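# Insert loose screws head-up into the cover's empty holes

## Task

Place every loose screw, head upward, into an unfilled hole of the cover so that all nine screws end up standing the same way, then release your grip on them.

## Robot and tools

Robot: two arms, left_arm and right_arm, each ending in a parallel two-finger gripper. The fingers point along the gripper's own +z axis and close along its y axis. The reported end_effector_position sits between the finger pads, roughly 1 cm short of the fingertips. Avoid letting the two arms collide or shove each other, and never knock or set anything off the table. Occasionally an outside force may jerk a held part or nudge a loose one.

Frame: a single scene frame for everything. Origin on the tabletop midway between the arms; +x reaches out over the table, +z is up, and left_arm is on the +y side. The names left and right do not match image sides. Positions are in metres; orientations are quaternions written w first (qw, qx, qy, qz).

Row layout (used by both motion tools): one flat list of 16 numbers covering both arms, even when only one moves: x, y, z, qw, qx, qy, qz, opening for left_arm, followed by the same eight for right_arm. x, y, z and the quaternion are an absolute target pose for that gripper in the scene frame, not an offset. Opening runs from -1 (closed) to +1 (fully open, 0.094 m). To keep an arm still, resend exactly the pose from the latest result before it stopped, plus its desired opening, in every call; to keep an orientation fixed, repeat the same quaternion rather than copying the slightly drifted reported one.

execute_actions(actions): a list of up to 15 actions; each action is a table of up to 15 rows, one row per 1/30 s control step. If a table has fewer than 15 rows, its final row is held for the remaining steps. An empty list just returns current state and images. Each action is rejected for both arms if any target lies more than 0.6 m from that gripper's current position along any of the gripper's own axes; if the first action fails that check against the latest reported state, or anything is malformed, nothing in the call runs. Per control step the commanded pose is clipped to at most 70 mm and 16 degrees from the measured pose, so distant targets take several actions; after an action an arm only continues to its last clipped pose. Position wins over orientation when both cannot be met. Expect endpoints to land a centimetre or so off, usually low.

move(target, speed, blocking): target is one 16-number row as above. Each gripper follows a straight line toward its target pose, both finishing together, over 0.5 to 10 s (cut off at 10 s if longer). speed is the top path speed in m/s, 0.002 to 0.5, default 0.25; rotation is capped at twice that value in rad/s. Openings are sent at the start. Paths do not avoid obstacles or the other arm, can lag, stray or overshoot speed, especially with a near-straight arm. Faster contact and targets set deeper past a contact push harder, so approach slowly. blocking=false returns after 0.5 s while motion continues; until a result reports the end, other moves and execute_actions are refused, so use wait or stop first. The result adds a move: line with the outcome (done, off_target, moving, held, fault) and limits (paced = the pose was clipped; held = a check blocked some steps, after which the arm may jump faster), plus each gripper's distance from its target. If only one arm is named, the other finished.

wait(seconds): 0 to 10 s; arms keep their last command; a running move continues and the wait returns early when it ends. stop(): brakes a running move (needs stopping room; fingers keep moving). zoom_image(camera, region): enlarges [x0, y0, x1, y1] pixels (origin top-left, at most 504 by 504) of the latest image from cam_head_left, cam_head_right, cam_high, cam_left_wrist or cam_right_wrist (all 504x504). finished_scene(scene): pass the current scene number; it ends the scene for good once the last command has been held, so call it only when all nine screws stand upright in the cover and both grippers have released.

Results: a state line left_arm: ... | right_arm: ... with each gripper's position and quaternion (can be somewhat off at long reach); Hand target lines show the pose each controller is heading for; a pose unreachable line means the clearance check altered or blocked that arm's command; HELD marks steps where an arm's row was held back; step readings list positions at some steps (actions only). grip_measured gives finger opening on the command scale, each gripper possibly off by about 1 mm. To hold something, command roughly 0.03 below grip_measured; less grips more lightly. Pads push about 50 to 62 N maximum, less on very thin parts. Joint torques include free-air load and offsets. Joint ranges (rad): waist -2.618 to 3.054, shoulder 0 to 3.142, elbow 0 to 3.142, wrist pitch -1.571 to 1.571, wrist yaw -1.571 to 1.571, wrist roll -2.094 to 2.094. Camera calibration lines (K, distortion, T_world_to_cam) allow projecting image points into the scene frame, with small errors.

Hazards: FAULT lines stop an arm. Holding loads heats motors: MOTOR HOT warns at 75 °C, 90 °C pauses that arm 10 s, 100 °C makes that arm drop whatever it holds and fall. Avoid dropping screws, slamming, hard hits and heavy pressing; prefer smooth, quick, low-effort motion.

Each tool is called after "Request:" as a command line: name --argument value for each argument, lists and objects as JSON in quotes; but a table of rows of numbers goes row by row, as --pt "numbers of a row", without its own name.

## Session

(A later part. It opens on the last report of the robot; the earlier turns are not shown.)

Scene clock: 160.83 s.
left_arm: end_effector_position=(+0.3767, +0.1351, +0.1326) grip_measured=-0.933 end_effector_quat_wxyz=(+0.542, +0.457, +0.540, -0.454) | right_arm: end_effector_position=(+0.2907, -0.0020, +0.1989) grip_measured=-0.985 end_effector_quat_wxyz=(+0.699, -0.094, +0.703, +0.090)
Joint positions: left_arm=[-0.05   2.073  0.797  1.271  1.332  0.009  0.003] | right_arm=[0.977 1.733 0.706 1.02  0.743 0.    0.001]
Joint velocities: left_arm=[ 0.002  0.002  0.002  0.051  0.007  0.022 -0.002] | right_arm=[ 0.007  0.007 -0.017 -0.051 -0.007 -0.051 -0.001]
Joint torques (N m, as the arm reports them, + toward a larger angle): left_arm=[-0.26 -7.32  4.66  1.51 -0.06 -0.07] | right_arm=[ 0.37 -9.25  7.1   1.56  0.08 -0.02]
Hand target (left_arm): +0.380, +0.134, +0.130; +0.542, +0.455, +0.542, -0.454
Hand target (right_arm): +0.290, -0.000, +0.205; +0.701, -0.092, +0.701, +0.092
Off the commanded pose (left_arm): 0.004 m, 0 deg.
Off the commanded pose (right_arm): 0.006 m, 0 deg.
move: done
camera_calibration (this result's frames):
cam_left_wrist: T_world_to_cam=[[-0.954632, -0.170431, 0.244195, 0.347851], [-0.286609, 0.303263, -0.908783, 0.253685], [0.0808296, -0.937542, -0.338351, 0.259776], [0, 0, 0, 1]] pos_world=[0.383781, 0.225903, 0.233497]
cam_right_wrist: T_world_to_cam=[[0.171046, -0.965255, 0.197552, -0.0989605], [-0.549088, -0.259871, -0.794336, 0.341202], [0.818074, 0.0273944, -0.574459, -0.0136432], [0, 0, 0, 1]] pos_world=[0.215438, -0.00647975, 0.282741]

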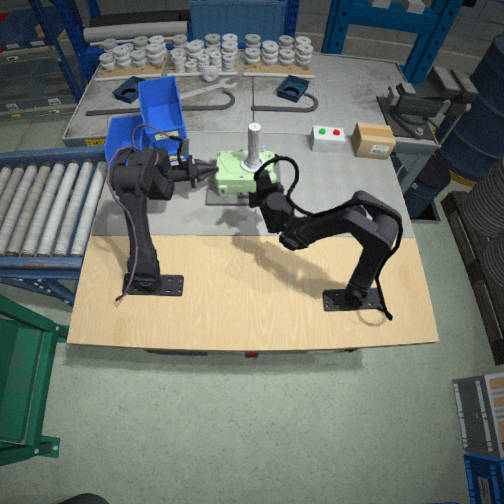

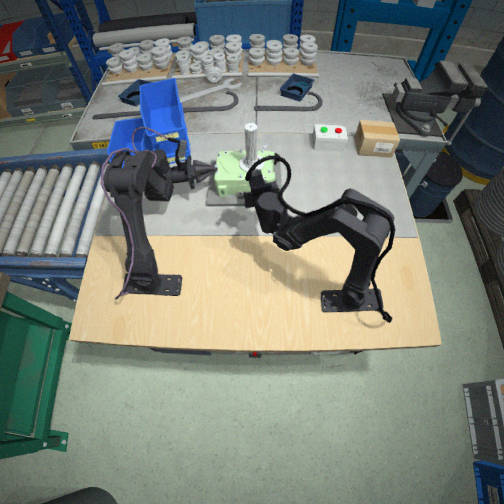

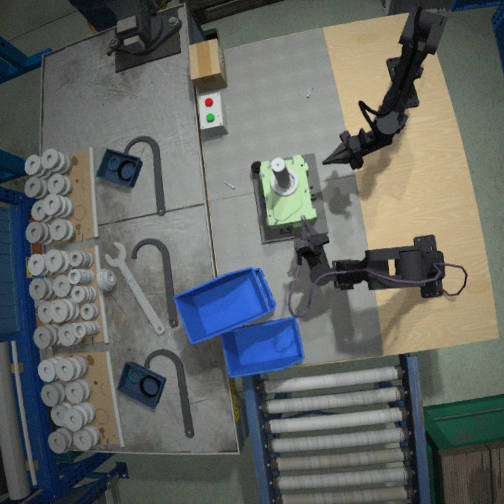

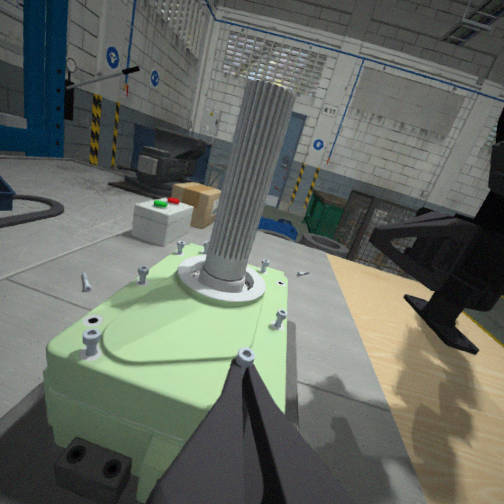

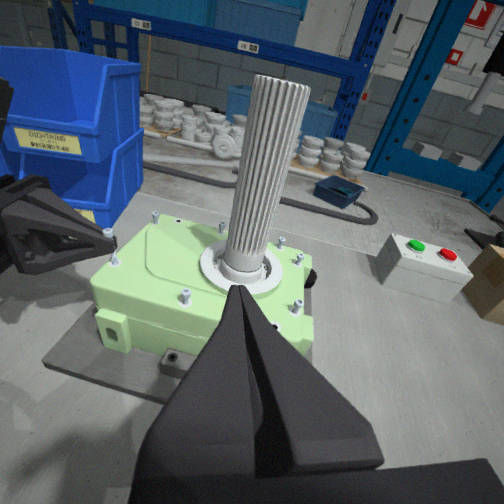

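Request:
execute_actions --actions '[[[0.380,0.134,0.130,0.542,0.455,0.542,-0.455,-0.87,0.29,0.0,0.205,0.701,-0.092,0.701,0.092,-1]],[[0.380,0.134,0.130,0.542,0.455,0.542,-0.455,-0.6,0.29,0.0,0.205,0.701,-0.092,0.701,0.092,-1]],[[0.375,0.165,0.135,0.542,0.455,0.542,-0.455,-0.6,0.29,0.0,0.205,0.701,-0.092,0.701,0.092,-1]]]'

Request:
move --target '[0.5,0.2,0.3,-0.099,-0.892,0.37,-0.239,-0.6,0.30,-0.2,0.22,0.701,-0.092,0.701,0.092,-1]'

Request:
move --target '[0.6,-0.02,0.12,-0.099,-0.892,0.37,-0.239,-0.6,0.30,-0.2,0.22,0.701,-0.092,0.701,0.092,-1]'

Request:
move --target '[0.62,-0.042,0.04,-0.099,-0.892,0.37,-0.239,-0.6,0.30,-0.2,0.22,0.701,-0.092,0.701,0.092,-1]' --speed 0.1

Scene clock: 162.57 s.
left_arm: end_effector_position=(+0.3807, +0.1654, +0.1317) grip_measured=-0.602 end_effector_quat_wxyz=(+0.546, +0.452, +0.544, -0.449) | right_arm: end_effector_position=(+0.2907, -0.0020, +0.1989) grip_measured=-0.985 end_effector_quat_wxyz=(+0.699, -0.094, +0.703, +0.090)
Joint positions: left_arm=[0.036 2.076 0.797 1.274 1.399 0.009 0.019] | right_arm=[0.977 1.733 0.706 1.02  0.743 0.    0.001]
Joint velocities: left_arm=[-0.012 -0.002 -0.007  0.007  0.007  0.037 -0.001] | right_arm=[-0.002  0.002  0.002  0.007 -0.022  0.022 -0.   ]
Joint torques (N m, as the arm reports them, + toward a larger angle): left_arm=[ 0.02 -9.68  2.87  1.39  0.11 -0.08] | right_arm=[ 0.37 -9.27  7.08  1.55  0.07 -0.02]
Hand target (left_arm): +0.375, +0.165, +0.135; +0.542, +0.455, +0.542, -0.454
Hand target (right_arm): +0.290, -0.000, +0.205; +0.701, -0.092, +0.701, +0.092
Off the commanded pose (left_arm): 0.007 m, 1 deg.
Off the commanded pose (right_arm): 0.006 m, 0 deg.
Step readings (end_effector_position; steps 1 to 15: 1st action; 16 to 30: 2nd action; 31 to 45: 3rd action):
0: left_arm (+0.3766, +0.1351, +0.1326) | right_arm (+0.2907, -0.0020, +0.1989)
1: left_arm (+0.3766, +0.1351, +0.1325) | right_arm (+0.2907, -0.0020, +0.1989)
2: left_arm (+0.3766, +0.1351, +0.1325) | right_arm (+0.2907, -0.0020, +0.1989)
4: left_arm (+0.3766, +0.1351, +0.1321) | right_arm (+0.2907, -0.0020, +0.1989)
8: left_arm (+0.3767, +0.1351, +0.1316) | right_arm (+0.2907, -0.0020, +0.1989)
15: left_arm (+0.3767, +0.1351, +0.1316) | right_arm (+0.2907, -0.0020, +0.1989)
16: left_arm (+0.3767, +0.1351, +0.1316) | right_arm (+0.2907, -0.0020, +0.1989)
17: left_arm (+0.3767, +0.1351, +0.1316) | right_arm (+0.2907, -0.0020, +0.1989)
19: left_arm (+0.3767, +0.1351, +0.1316) | right_arm (+0.2907, -0.0020, +0.1989)
23: left_arm (+0.3767, +0.1351, +0.1316) | right_arm (+0.2907, -0.0020, +0.1989)
30: left_arm (+0.3767, +0.1351, +0.1316) | right_arm (+0.2907, -0.0020, +0.1989)
31: left_arm (+0.3763, +0.1373, +0.1316) | right_arm (+0.2907, -0.0020, +0.1989)
32: left_arm (+0.3765, +0.1418, +0.1317) | right_arm (+0.2907, -0.0020, +0.1989)
34: left_arm (+0.3805, +0.1549, +0.1317) | right_arm (+0.2907, -0.0020, +0.1989)
38: left_arm (+0.3829, +0.1659, +0.1317) | right_arm (+0.2907, -0.0020, +0.1989)
45: end_effector_position above
camera_calibration (this result's frames):
cam_left_wrist: T_world_to_cam=[[-0.951093, -0.188148, 0.244994, 0.358503], [-0.292919, 0.297491, -0.908679, 0.248204], [0.098083, -0.936002, -0.338053, 0.280693], [0, 0, 0, 1]] pos_world=[0.386142, 0.256342, 0.232596]
cam_right_wrist: T_world_to_cam=[[0.171046, -0.965255, 0.197552, -0.0989605], [-0.549088, -0.259871, -0.794336, 0.341202], [0.818074, 0.0273944, -0.574459, -0.0136432], [0, 0, 0, 1]] pos_world=[0.215438, -0.00647975, 0.282741]

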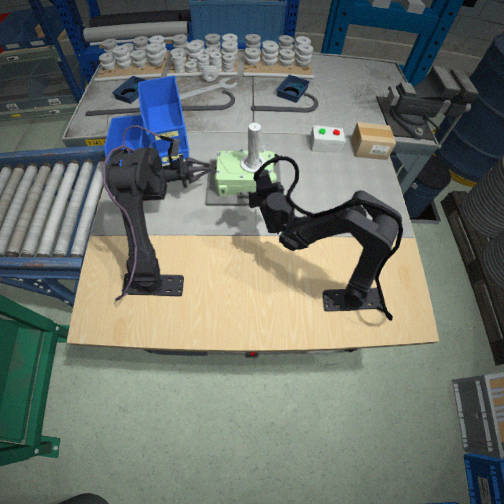

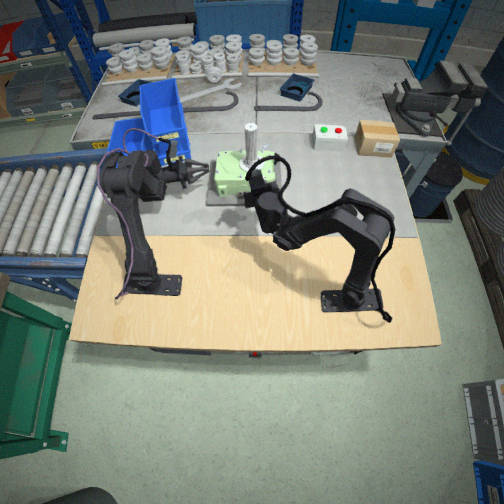

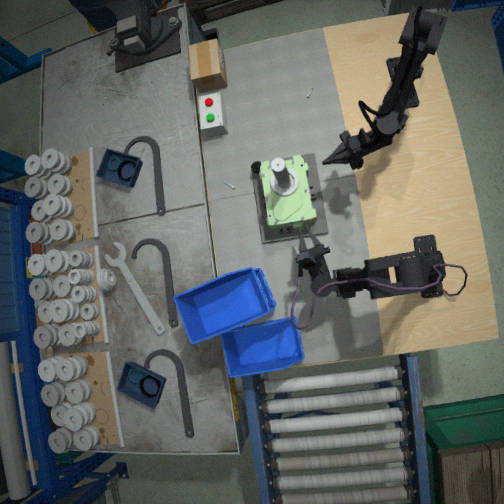

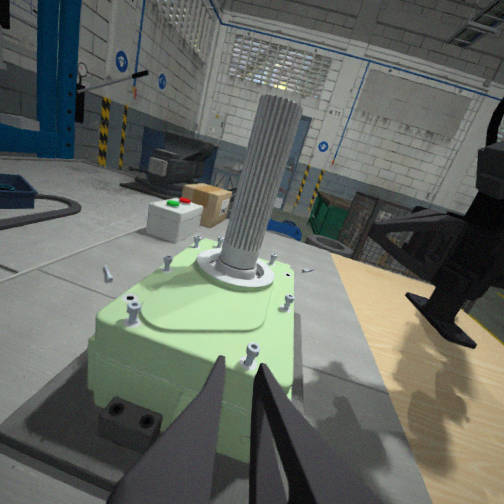

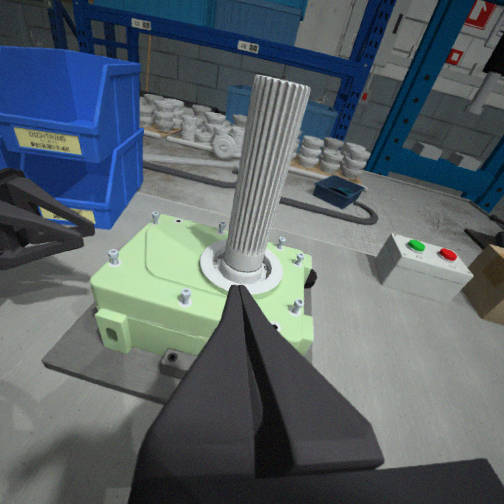

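Scene clock: 171.03 s.
left_arm: end_effector_position=(+0.4963, +0.1937, +0.2989) grip_measured=-0.602 end_effector_quat_wxyz=(+0.603, +0.627, -0.321, +0.373) | right_arm: end_effector_position=(+0.3023, -0.1959, +0.2224) grip_measured=-0.985 end_effector_quat_wxyz=(+0.704, -0.092, +0.698, +0.094)
Joint positions: left_arm=[0.095 2.345 1.821 1.566 1.563 1.556 0.019] | right_arm=[0.338 1.136 0.318 0.828 0.103 0.    0.001]
Joint velocities: left_arm=[-0.007  0.012 -0.002 -0.037 -0.095 -0.066  0.001] | right_arm=[ 0.002  0.002 -0.012 -0.007 -0.007 -0.007 -0.001]
Joint torques (N m, as the arm reports them, + toward a larger angle): left_arm=[  1.   -11.02   6.87   0.33  -0.56   0.04] | right_arm=[-0.56 -5.21  5.74  1.67 -0.07 -0.03]
Hand target (left_arm): +0.500, +0.199, +0.301; +0.596, +0.625, -0.326, +0.384
Hand target (right_arm): +0.298, -0.200, +0.220; +0.702, -0.093, +0.701, +0.091
Off the commanded pose (left_arm): 0.007 m, 68 deg; orientation clipped at the last step of the last action.
Off the commanded pose (right_arm): 0.005 m, 1 deg.
joint sent to its limit (left arm) — the command would take joint 5 (wrist yaw) past its upper limit, so that joint was sent only as far as its limit.
move: off_target (left_arm); limits=paced
camera_calibration (this result's frames):
cam_left_wrist: T_world_to_cam=[[0.698968, 0.0463315, -0.713651, -0.144984], [0.640266, 0.404016, 0.653322, -0.525102], [0.318596, -0.913578, 0.25273, 0.0620021], [0, 0, 0, 1]] pos_world=[0.417791, 0.275511, 0.223924]
cam_right_wrist: T_world_to_cam=[[0.169718, -0.966937, 0.190338, -0.291068], [-0.538681, -0.252756, -0.803702, 0.316201], [0.825238, 0.0338711, -0.563768, -0.00759294], [0, 0, 0, 1]] pos_world=[0.225997, -0.201265, 0.305252]

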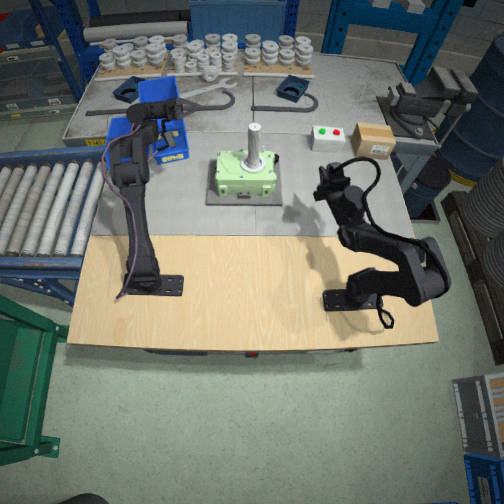

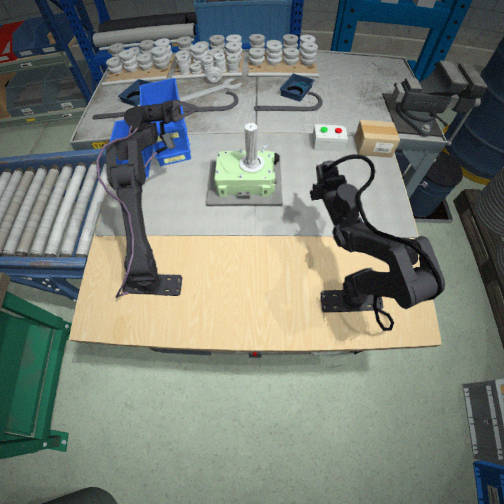

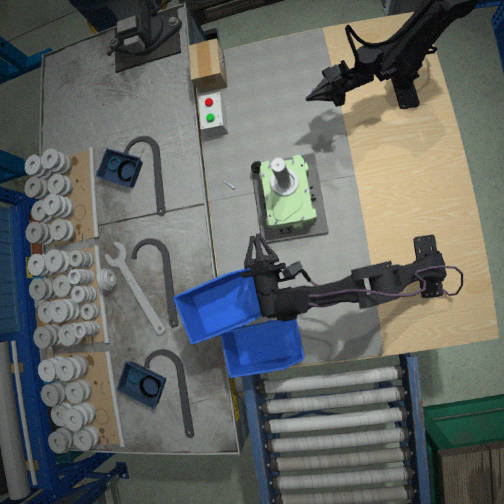

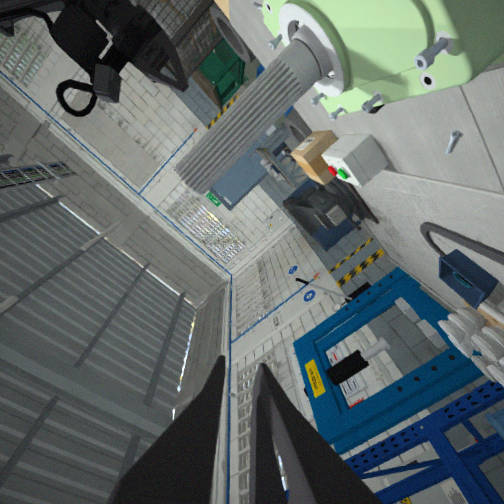

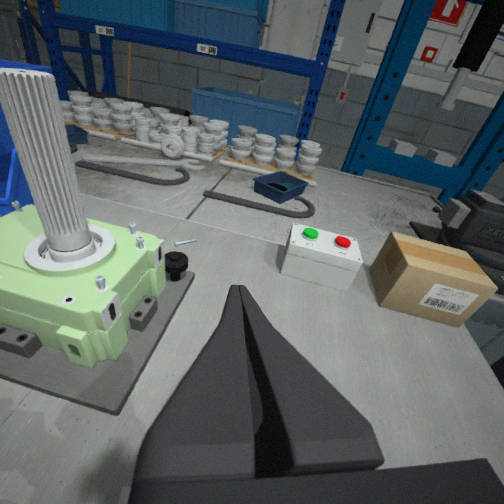

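Scene clock: 173.87 s.
left_arm: end_effector_position=(+0.5811, +0.0484, +0.1406) grip_measured=-0.602 end_effector_quat_wxyz=(+0.659, +0.605, -0.321, +0.312) | right_arm: end_effector_position=(+0.3026, -0.1966, +0.2228) grip_measured=-0.985 end_effector_quat_wxyz=(+0.705, -0.092, +0.697, +0.094)
Joint positions: left_arm=[-0.164  3.095  2.731  0.801  1.421  2.068  0.019] | right_arm=[0.334 1.136 0.318 0.829 0.098 0.    0.001]
Joint velocities: left_arm=[-0.017 -0.007  0.007 -0.022 -0.037 -0.037  0.   ] | right_arm=[ 0.012 -0.007 -0.002  0.007 -0.022  0.037 -0.001]
Joint torques (N m, as the arm reports them, + toward a larger angle): left_arm=[ -8.49 -11.9    4.19   0.86  -2.45   0.23] | right_arm=[-0.57 -4.52  6.11  1.68 -0.06 -0.01]
Hand target (left_arm): +0.582, -0.007, +0.118; +0.673, +0.611, -0.268, +0.320
Hand target (right_arm): +0.300, -0.200, +0.220; +0.701, -0.092, +0.701, +0.092
Off the commanded pose (left_arm): 0.074 m, 74 deg; position and orientation clipped at the last step of the last action.
Off the commanded pose (right_arm): 0.005 m, 1 deg.
joint sent to its limit (left arm) — the command would take joint 2 (shoulder) past its upper limit and joint 6 (wrist roll) past its upper limit, so those joints were sent only as far as their limits.
move: off_target (left_arm); limits=paced
camera_calibration (this result's frames):
cam_left_wrist: T_world_to_cam=[[0.623953, -0.0834831, -0.77699, -0.251669], [0.748722, 0.348645, 0.563793, -0.464987], [0.223826, -0.933529, 0.280044, -0.00562899], [0, 0, 0, 1]] pos_world=[0.506436, 0.135851, 0.0681885]
cam_right_wrist: T_world_to_cam=[[0.169444, -0.967033, 0.190095, -0.291792], [-0.537523, -0.252351, -0.804604, 0.316401], [0.82605, 0.0341547, -0.562562, -0.00804807], [0, 0, 0, 1]] pos_world=[0.226163, -0.202053, 0.305518]

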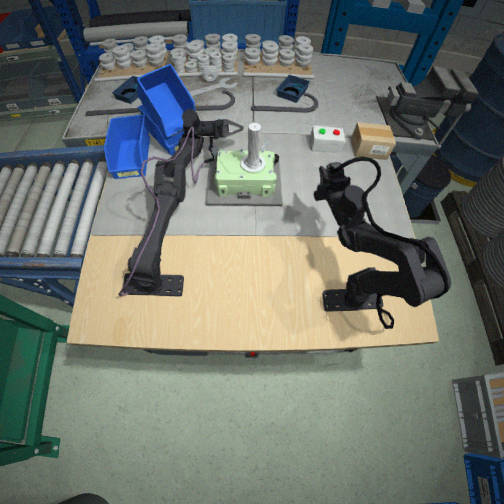

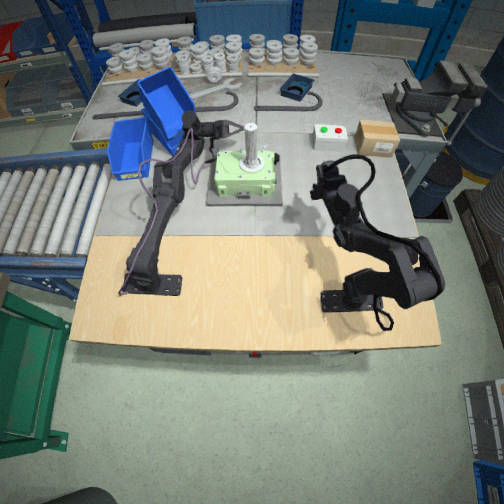

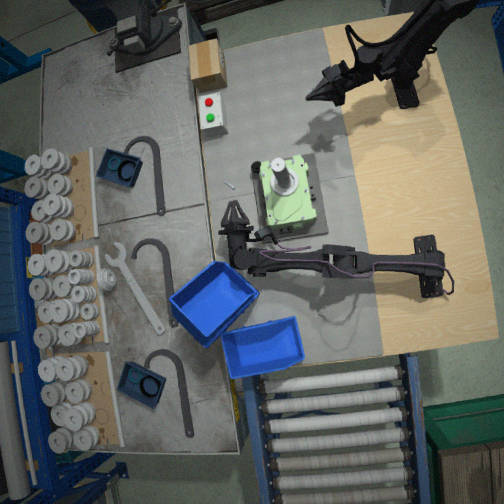

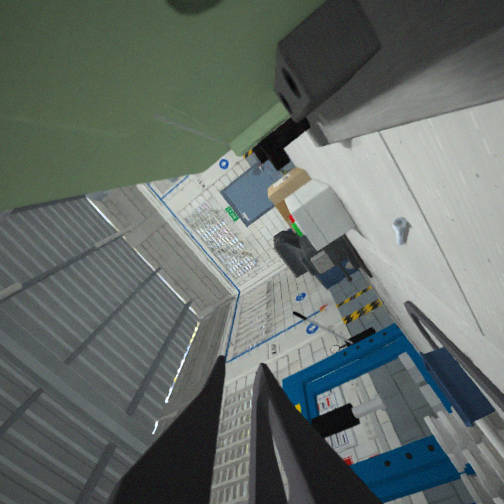

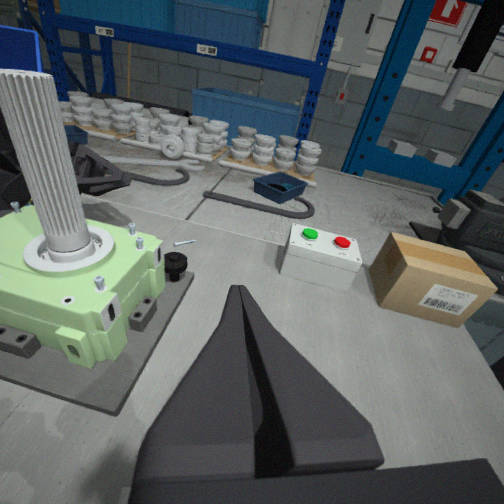

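Scene clock: 180.60 s.
left_arm: end_effector_position=(+0.6060, +0.0638, +0.1088) grip_measured=-0.602 end_effector_quat_wxyz=(+0.671, +0.641, -0.216, +0.304) | right_arm: end_effector_position=(+0.3026, -0.1965, +0.2232) grip_measured=-0.985 end_effector_quat_wxyz=(+0.705, -0.092, +0.697, +0.094)
Joint positions: left_arm=[-0.14   3.082  2.588  0.82   1.299  2.008  0.019] | right_arm=[0.334 1.136 0.318 0.831 0.098 0.    0.001]
Joint velocities: left_arm=[ 0.002 -0.002 -0.002  0.022 -0.081 -0.095  0.001] | right_arm=[ 0.007 -0.002  0.002 -0.051 -0.007 -0.066 -0.   ]
Joint torques (N m, as the arm reports them, + toward a larger angle): left_arm=[ -8.25 -10.96   1.95   1.04  -1.76   0.74] | right_arm=[-0.55 -4.51  6.1   1.66 -0.06 -0.01]
Hand target (left_arm): +0.597, +0.012, +0.059; +0.669, +0.653, -0.189, +0.301
Hand target (right_arm): +0.300, -0.200, +0.220; +0.701, -0.092, +0.701, +0.092
Off the commanded pose (left_arm): 0.127 m, 75 deg; position and orientation clipped at the last step of the last action.
Off the commanded pose (right_arm): 0.005 m, 1 deg.
joint sent to its limit (left arm) — the command would take joint 2 (shoulder) past its upper limit and joint 6 (wrist roll) past its upper limit, so those joints were sent only as far as their limits.
move: off_target (left_arm); limits=paced
camera_calibration (this result's frames):
cam_left_wrist: T_world_to_cam=[[0.484858, -0.0327543, -0.873979, -0.199036], [0.781926, 0.463897, 0.416404, -0.482482], [0.391797, -0.885284, 0.250536, -0.0894714], [0, 0, 0, 1]] pos_world=[0.508824, 0.138095, 0.0493702]
cam_right_wrist: T_world_to_cam=[[0.169541, -0.96707, 0.189819, -0.291773], [-0.536276, -0.252124, -0.805507, 0.316578], [0.826839, 0.0347712, -0.561362, -0.00820526], [0, 0, 0, 1]] pos_world=[0.226026, -0.202063, 0.305784]

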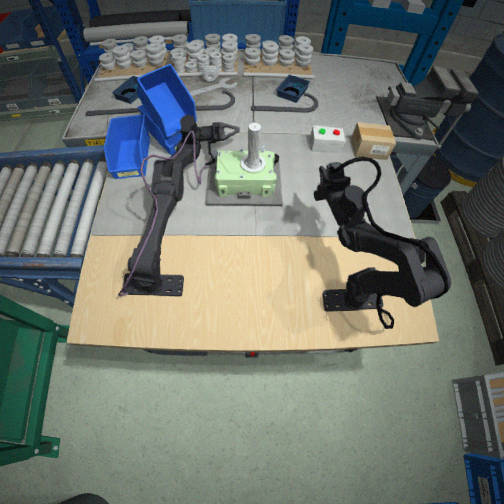

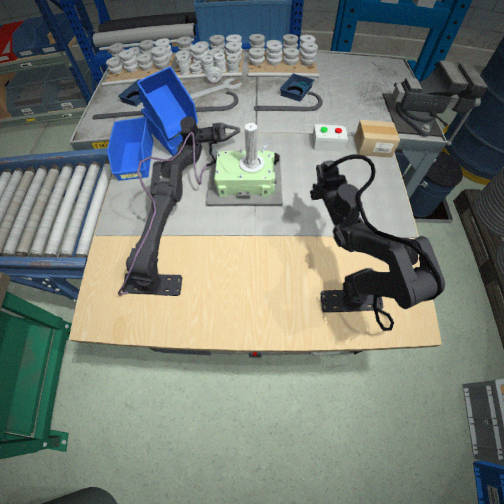

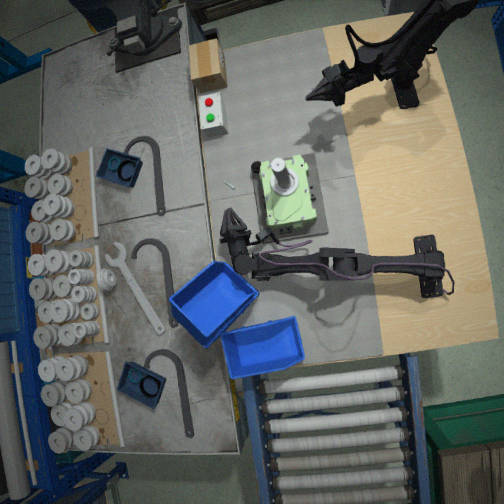

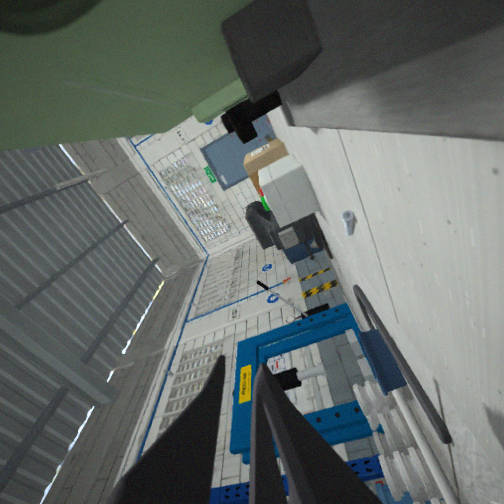

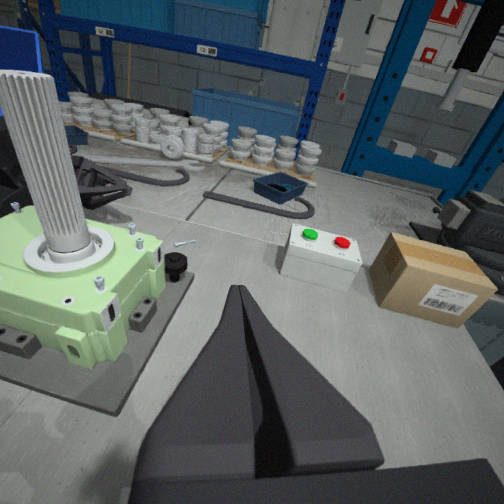

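Request:
move --target '[0.56,0.13,0.25,0.67,0.64,-0.216,0.304,-0.6,0.30,-0.2,0.22,0.701,-0.092,0.701,0.092,-1]' --speed 0.15

Request:
move --target '[0.45,0.2,0.3,0.612,0.354,0.612,-0.354,-0.6,0.30,-0.2,0.22,0.701,-0.092,0.701,0.092,-1]'

Request:
move --target '[0.56,0.1,0.25,0.239,0.37,0.892,-0.099,-0.6,0.30,-0.2,0.22,0.701,-0.092,0.701,0.092,-1]'

Scene clock: 183.50 s.
left_arm: end_effector_position=(+0.5601, +0.1261, +0.2501) grip_measured=-0.602 end_effector_quat_wxyz=(+0.668, +0.637, -0.224, +0.311) | right_arm: end_effector_position=(+0.3026, -0.1965, +0.2231) grip_measured=-0.985 end_effector_quat_wxyz=(+0.705, -0.092, +0.697, +0.094)
Joint positions: left_arm=[-0.04   2.543  2.032  1.025  1.392  1.838  0.019] | right_arm=[0.334 1.136 0.318 0.831 0.098 0.    0.001]
Joint velocities: left_arm=[-0.007 -0.007 -0.022 -0.037  0.066  0.037 -0.   ] | right_arm=[ 0.002  0.002 -0.017 -0.022 -0.022  0.007 -0.   ]
Joint torques (N m, as the arm reports them, + toward a larger angle): left_arm=[  0.66 -13.87   4.49   1.07  -0.26  -0.17] | right_arm=[-0.58 -4.52  6.13  1.68 -0.06 -0.02]
Hand target (left_arm): +0.559, +0.130, +0.250; +0.671, +0.641, -0.216, +0.304
Hand target (right_arm): +0.300, -0.200, +0.220; +0.701, -0.092, +0.701, +0.092
Off the commanded pose (left_arm): 0.004 m, 1 deg.
Off the commanded pose (right_arm): 0.005 m, 1 deg.
move: done
camera_calibration (this result's frames):
cam_left_wrist: T_world_to_cam=[[0.505133, -0.0319793, -0.862449, -0.0656063], [0.772036, 0.463399, 0.434996, -0.533402], [0.385747, -0.885573, 0.258767, -0.0504171], [0, 0, 0, 1]] pos_world=[0.464394, 0.200432, 0.188492]
cam_right_wrist: T_world_to_cam=[[0.169609, -0.967044, 0.189889, -0.291786], [-0.536564, -0.252233, -0.805281, 0.316518], [0.826639, 0.0346953, -0.561662, -0.00814658], [0, 0, 0, 1]] pos_world=[0.226056, -0.202051, 0.305718]

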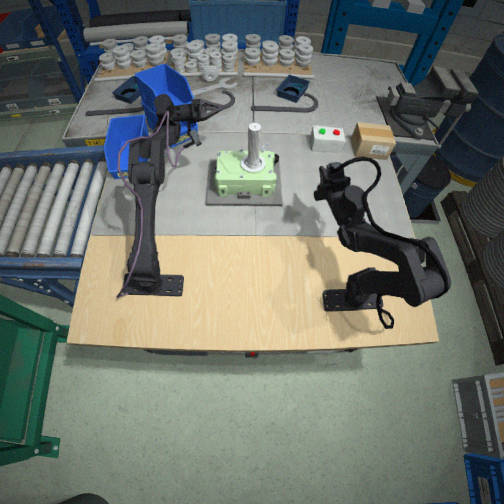

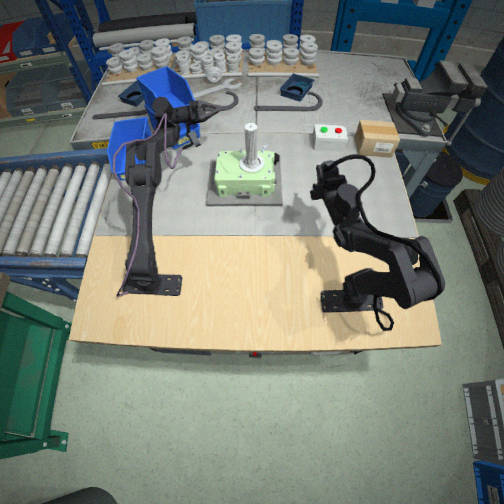

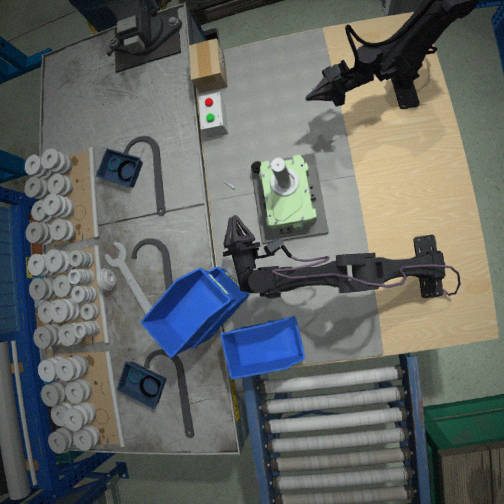

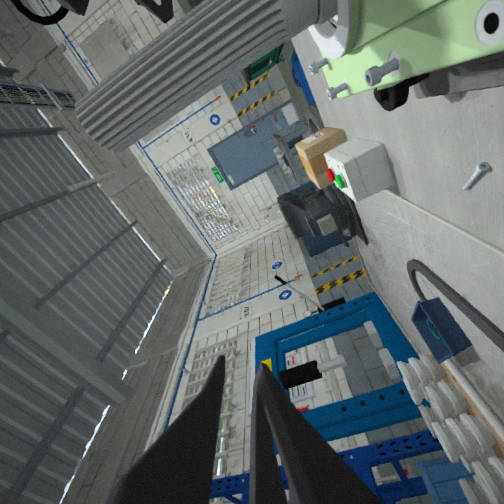

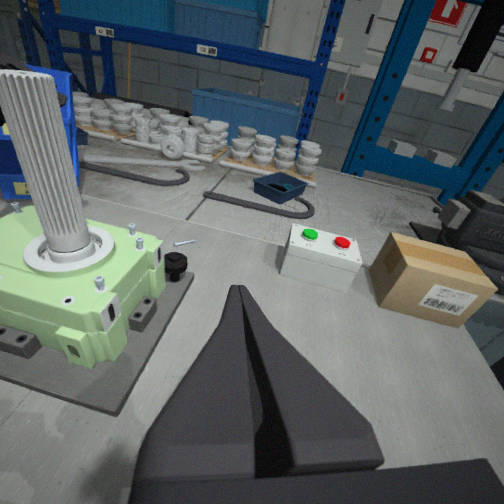

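Scene clock: 188.90 s.
left_arm: end_effector_position=(+0.4507, +0.1951, +0.2930) grip_measured=-0.602 end_effector_quat_wxyz=(+0.610, +0.364, +0.607, -0.357) | right_arm: end_effector_position=(+0.3026, -0.1965, +0.2230) grip_measured=-0.985 end_effector_quat_wxyz=(+0.705, -0.092, +0.697, +0.094)
Joint positions: left_arm=[0.065 1.711 1.121 0.587 1.116 0.014 0.019] | right_arm=[0.334 1.136 0.318 0.83  0.098 0.    0.001]
Joint velocities: left_arm=[-0.007 -0.007 -0.017 -0.066 -0.066  0.037  0.   ] | right_arm=[-0.017  0.012 -0.002  0.007  0.007  0.022 -0.   ]
Joint torques (N m, as the arm reports them, + toward a larger angle): left_arm=[ 0.98 -9.47  5.76  1.42 -0.13 -0.07] | right_arm=[-0.54 -4.51  6.1   1.67 -0.07 -0.01]
Hand target (left_arm): +0.450, +0.201, +0.298; +0.612, +0.355, +0.613, -0.353
Hand target (right_arm): +0.300, -0.200, +0.220; +0.701, -0.092, +0.701, +0.092
Off the commanded pose (left_arm): 0.009 m, 1 deg.
Off the commanded pose (right_arm): 0.005 m, 1 deg.
move: done
camera_calibration (this result's frames):
cam_left_wrist: T_world_to_cam=[[-0.848497, -0.472266, 0.238784, 0.402198], [-0.365389, 0.196421, -0.909895, 0.459173], [0.38281, -0.859293, -0.339223, 0.213158], [0, 0, 0, 1]] pos_world=[0.427442, 0.282919, 0.394069]
cam_right_wrist: T_world_to_cam=[[0.169677, -0.967019, 0.189959, -0.291799], [-0.536851, -0.252342, -0.805056, 0.316458], [0.826439, 0.0346195, -0.561962, -0.00808792], [0, 0, 0, 1]] pos_world=[0.226086, -0.20204, 0.305651]

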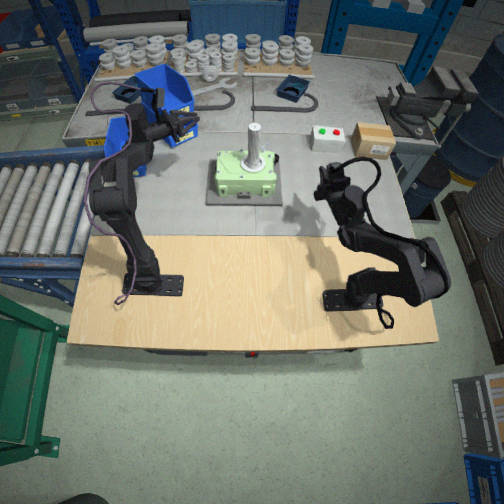

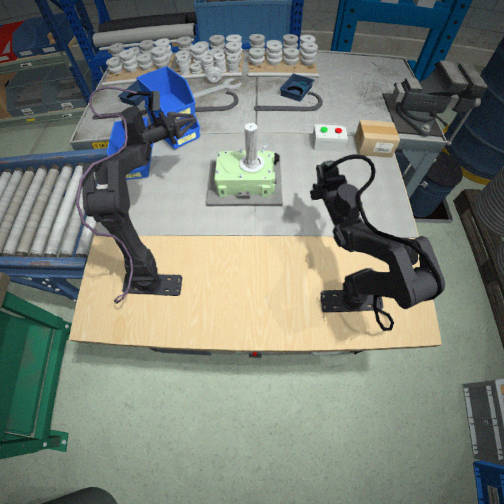

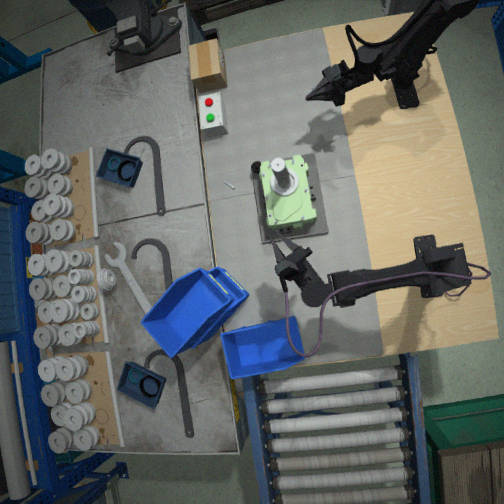

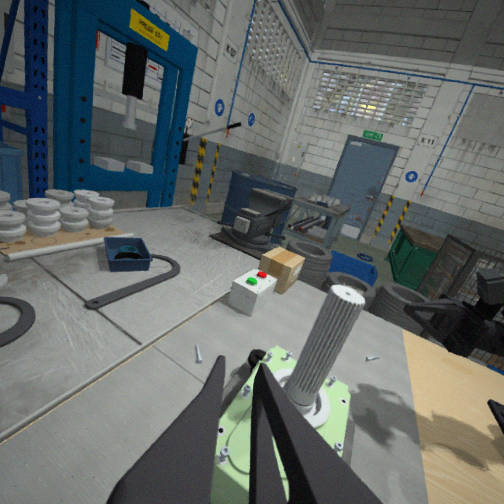

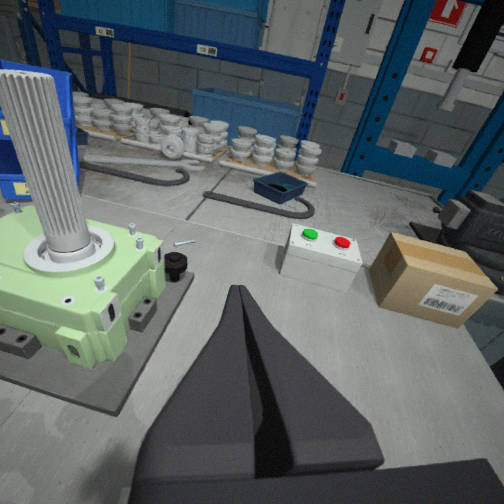

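Scene clock: 191.60 s.
left_arm: end_effector_position=(+0.5606, +0.1023, +0.2453) grip_measured=-0.602 end_effector_quat_wxyz=(+0.368, +0.347, +0.857, -0.101) | right_arm: end_effector_position=(+0.3026, -0.1965, +0.2231) grip_measured=-0.985 end_effector_quat_wxyz=(+0.705, -0.092, +0.697, +0.094)
Joint positions: left_arm=[-0.308  2.475  2.829 -1.168  0.228  0.351  0.019] | right_arm=[0.334 1.136 0.318 0.831 0.098 0.    0.001]
Joint velocities: left_arm=[-0.012 -0.022 -0.002 -0.007 -0.081 -0.022 -0.001] | right_arm=[-0.012 -0.012  0.007  0.037  0.007 -0.022 -0.001]
Joint torques (N m, as the arm reports them, + toward a larger angle): left_arm=[ -0.58 -12.02   7.53   1.48  -0.01  -0.11] | right_arm=[-0.56 -4.5   6.11  1.67 -0.06 -0.02]
Hand target (left_arm): +0.560, +0.100, +0.251; +0.373, +0.343, +0.856, -0.099
Hand target (right_arm): +0.300, -0.200, +0.220; +0.701, -0.092, +0.701, +0.092
Off the commanded pose (left_arm): 0.005 m, 16 deg.
Off the commanded pose (right_arm): 0.005 m, 1 deg.
elbow stopped short (left arm): the move would have taken joint 3 (elbow) straighter than the controller allows; a more bent joint 3 avoids this.
move: off_target (left_arm); limits=paced
camera_calibration (this result's frames):
cam_left_wrist: T_world_to_cam=[[-0.522482, -0.847753, 0.0912581, 0.354851], [-0.795506, 0.446142, -0.410033, 0.567107], [0.306893, -0.286831, -0.907494, 0.198629], [0, 0, 0, 1]] pos_world=[0.575583, 0.104788, 0.380404]
cam_right_wrist: T_world_to_cam=[[0.169609, -0.967044, 0.189889, -0.291786], [-0.536564, -0.252233, -0.805281, 0.316518], [0.826639, 0.0346953, -0.561662, -0.00814658], [0, 0, 0, 1]] pos_world=[0.226056, -0.202051, 0.305718]

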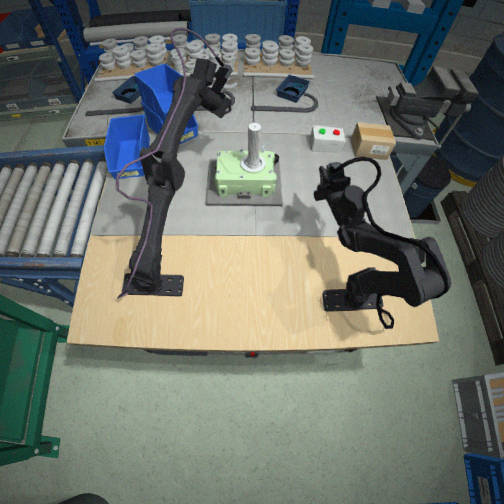

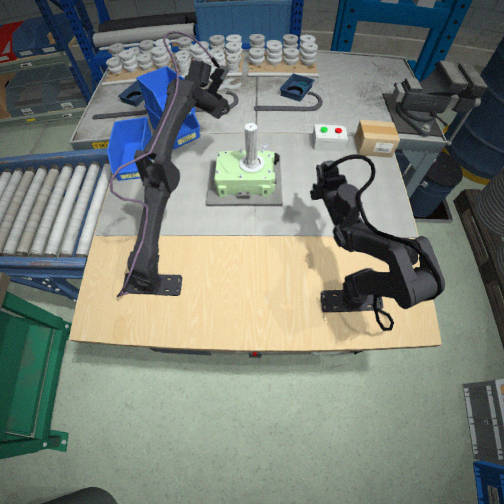

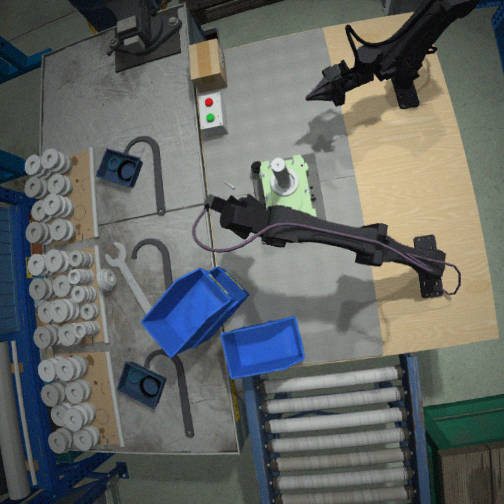

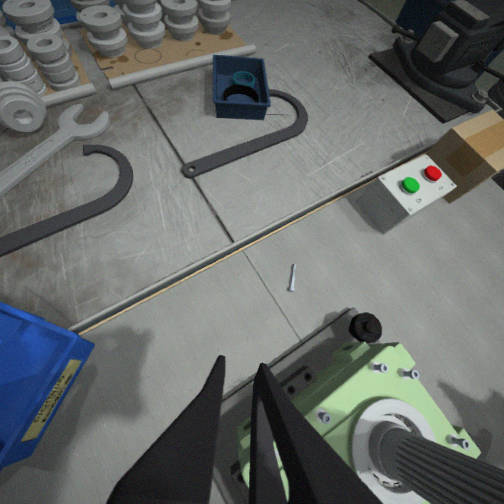

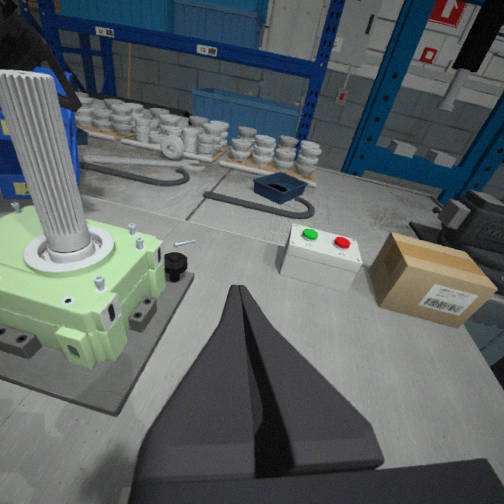

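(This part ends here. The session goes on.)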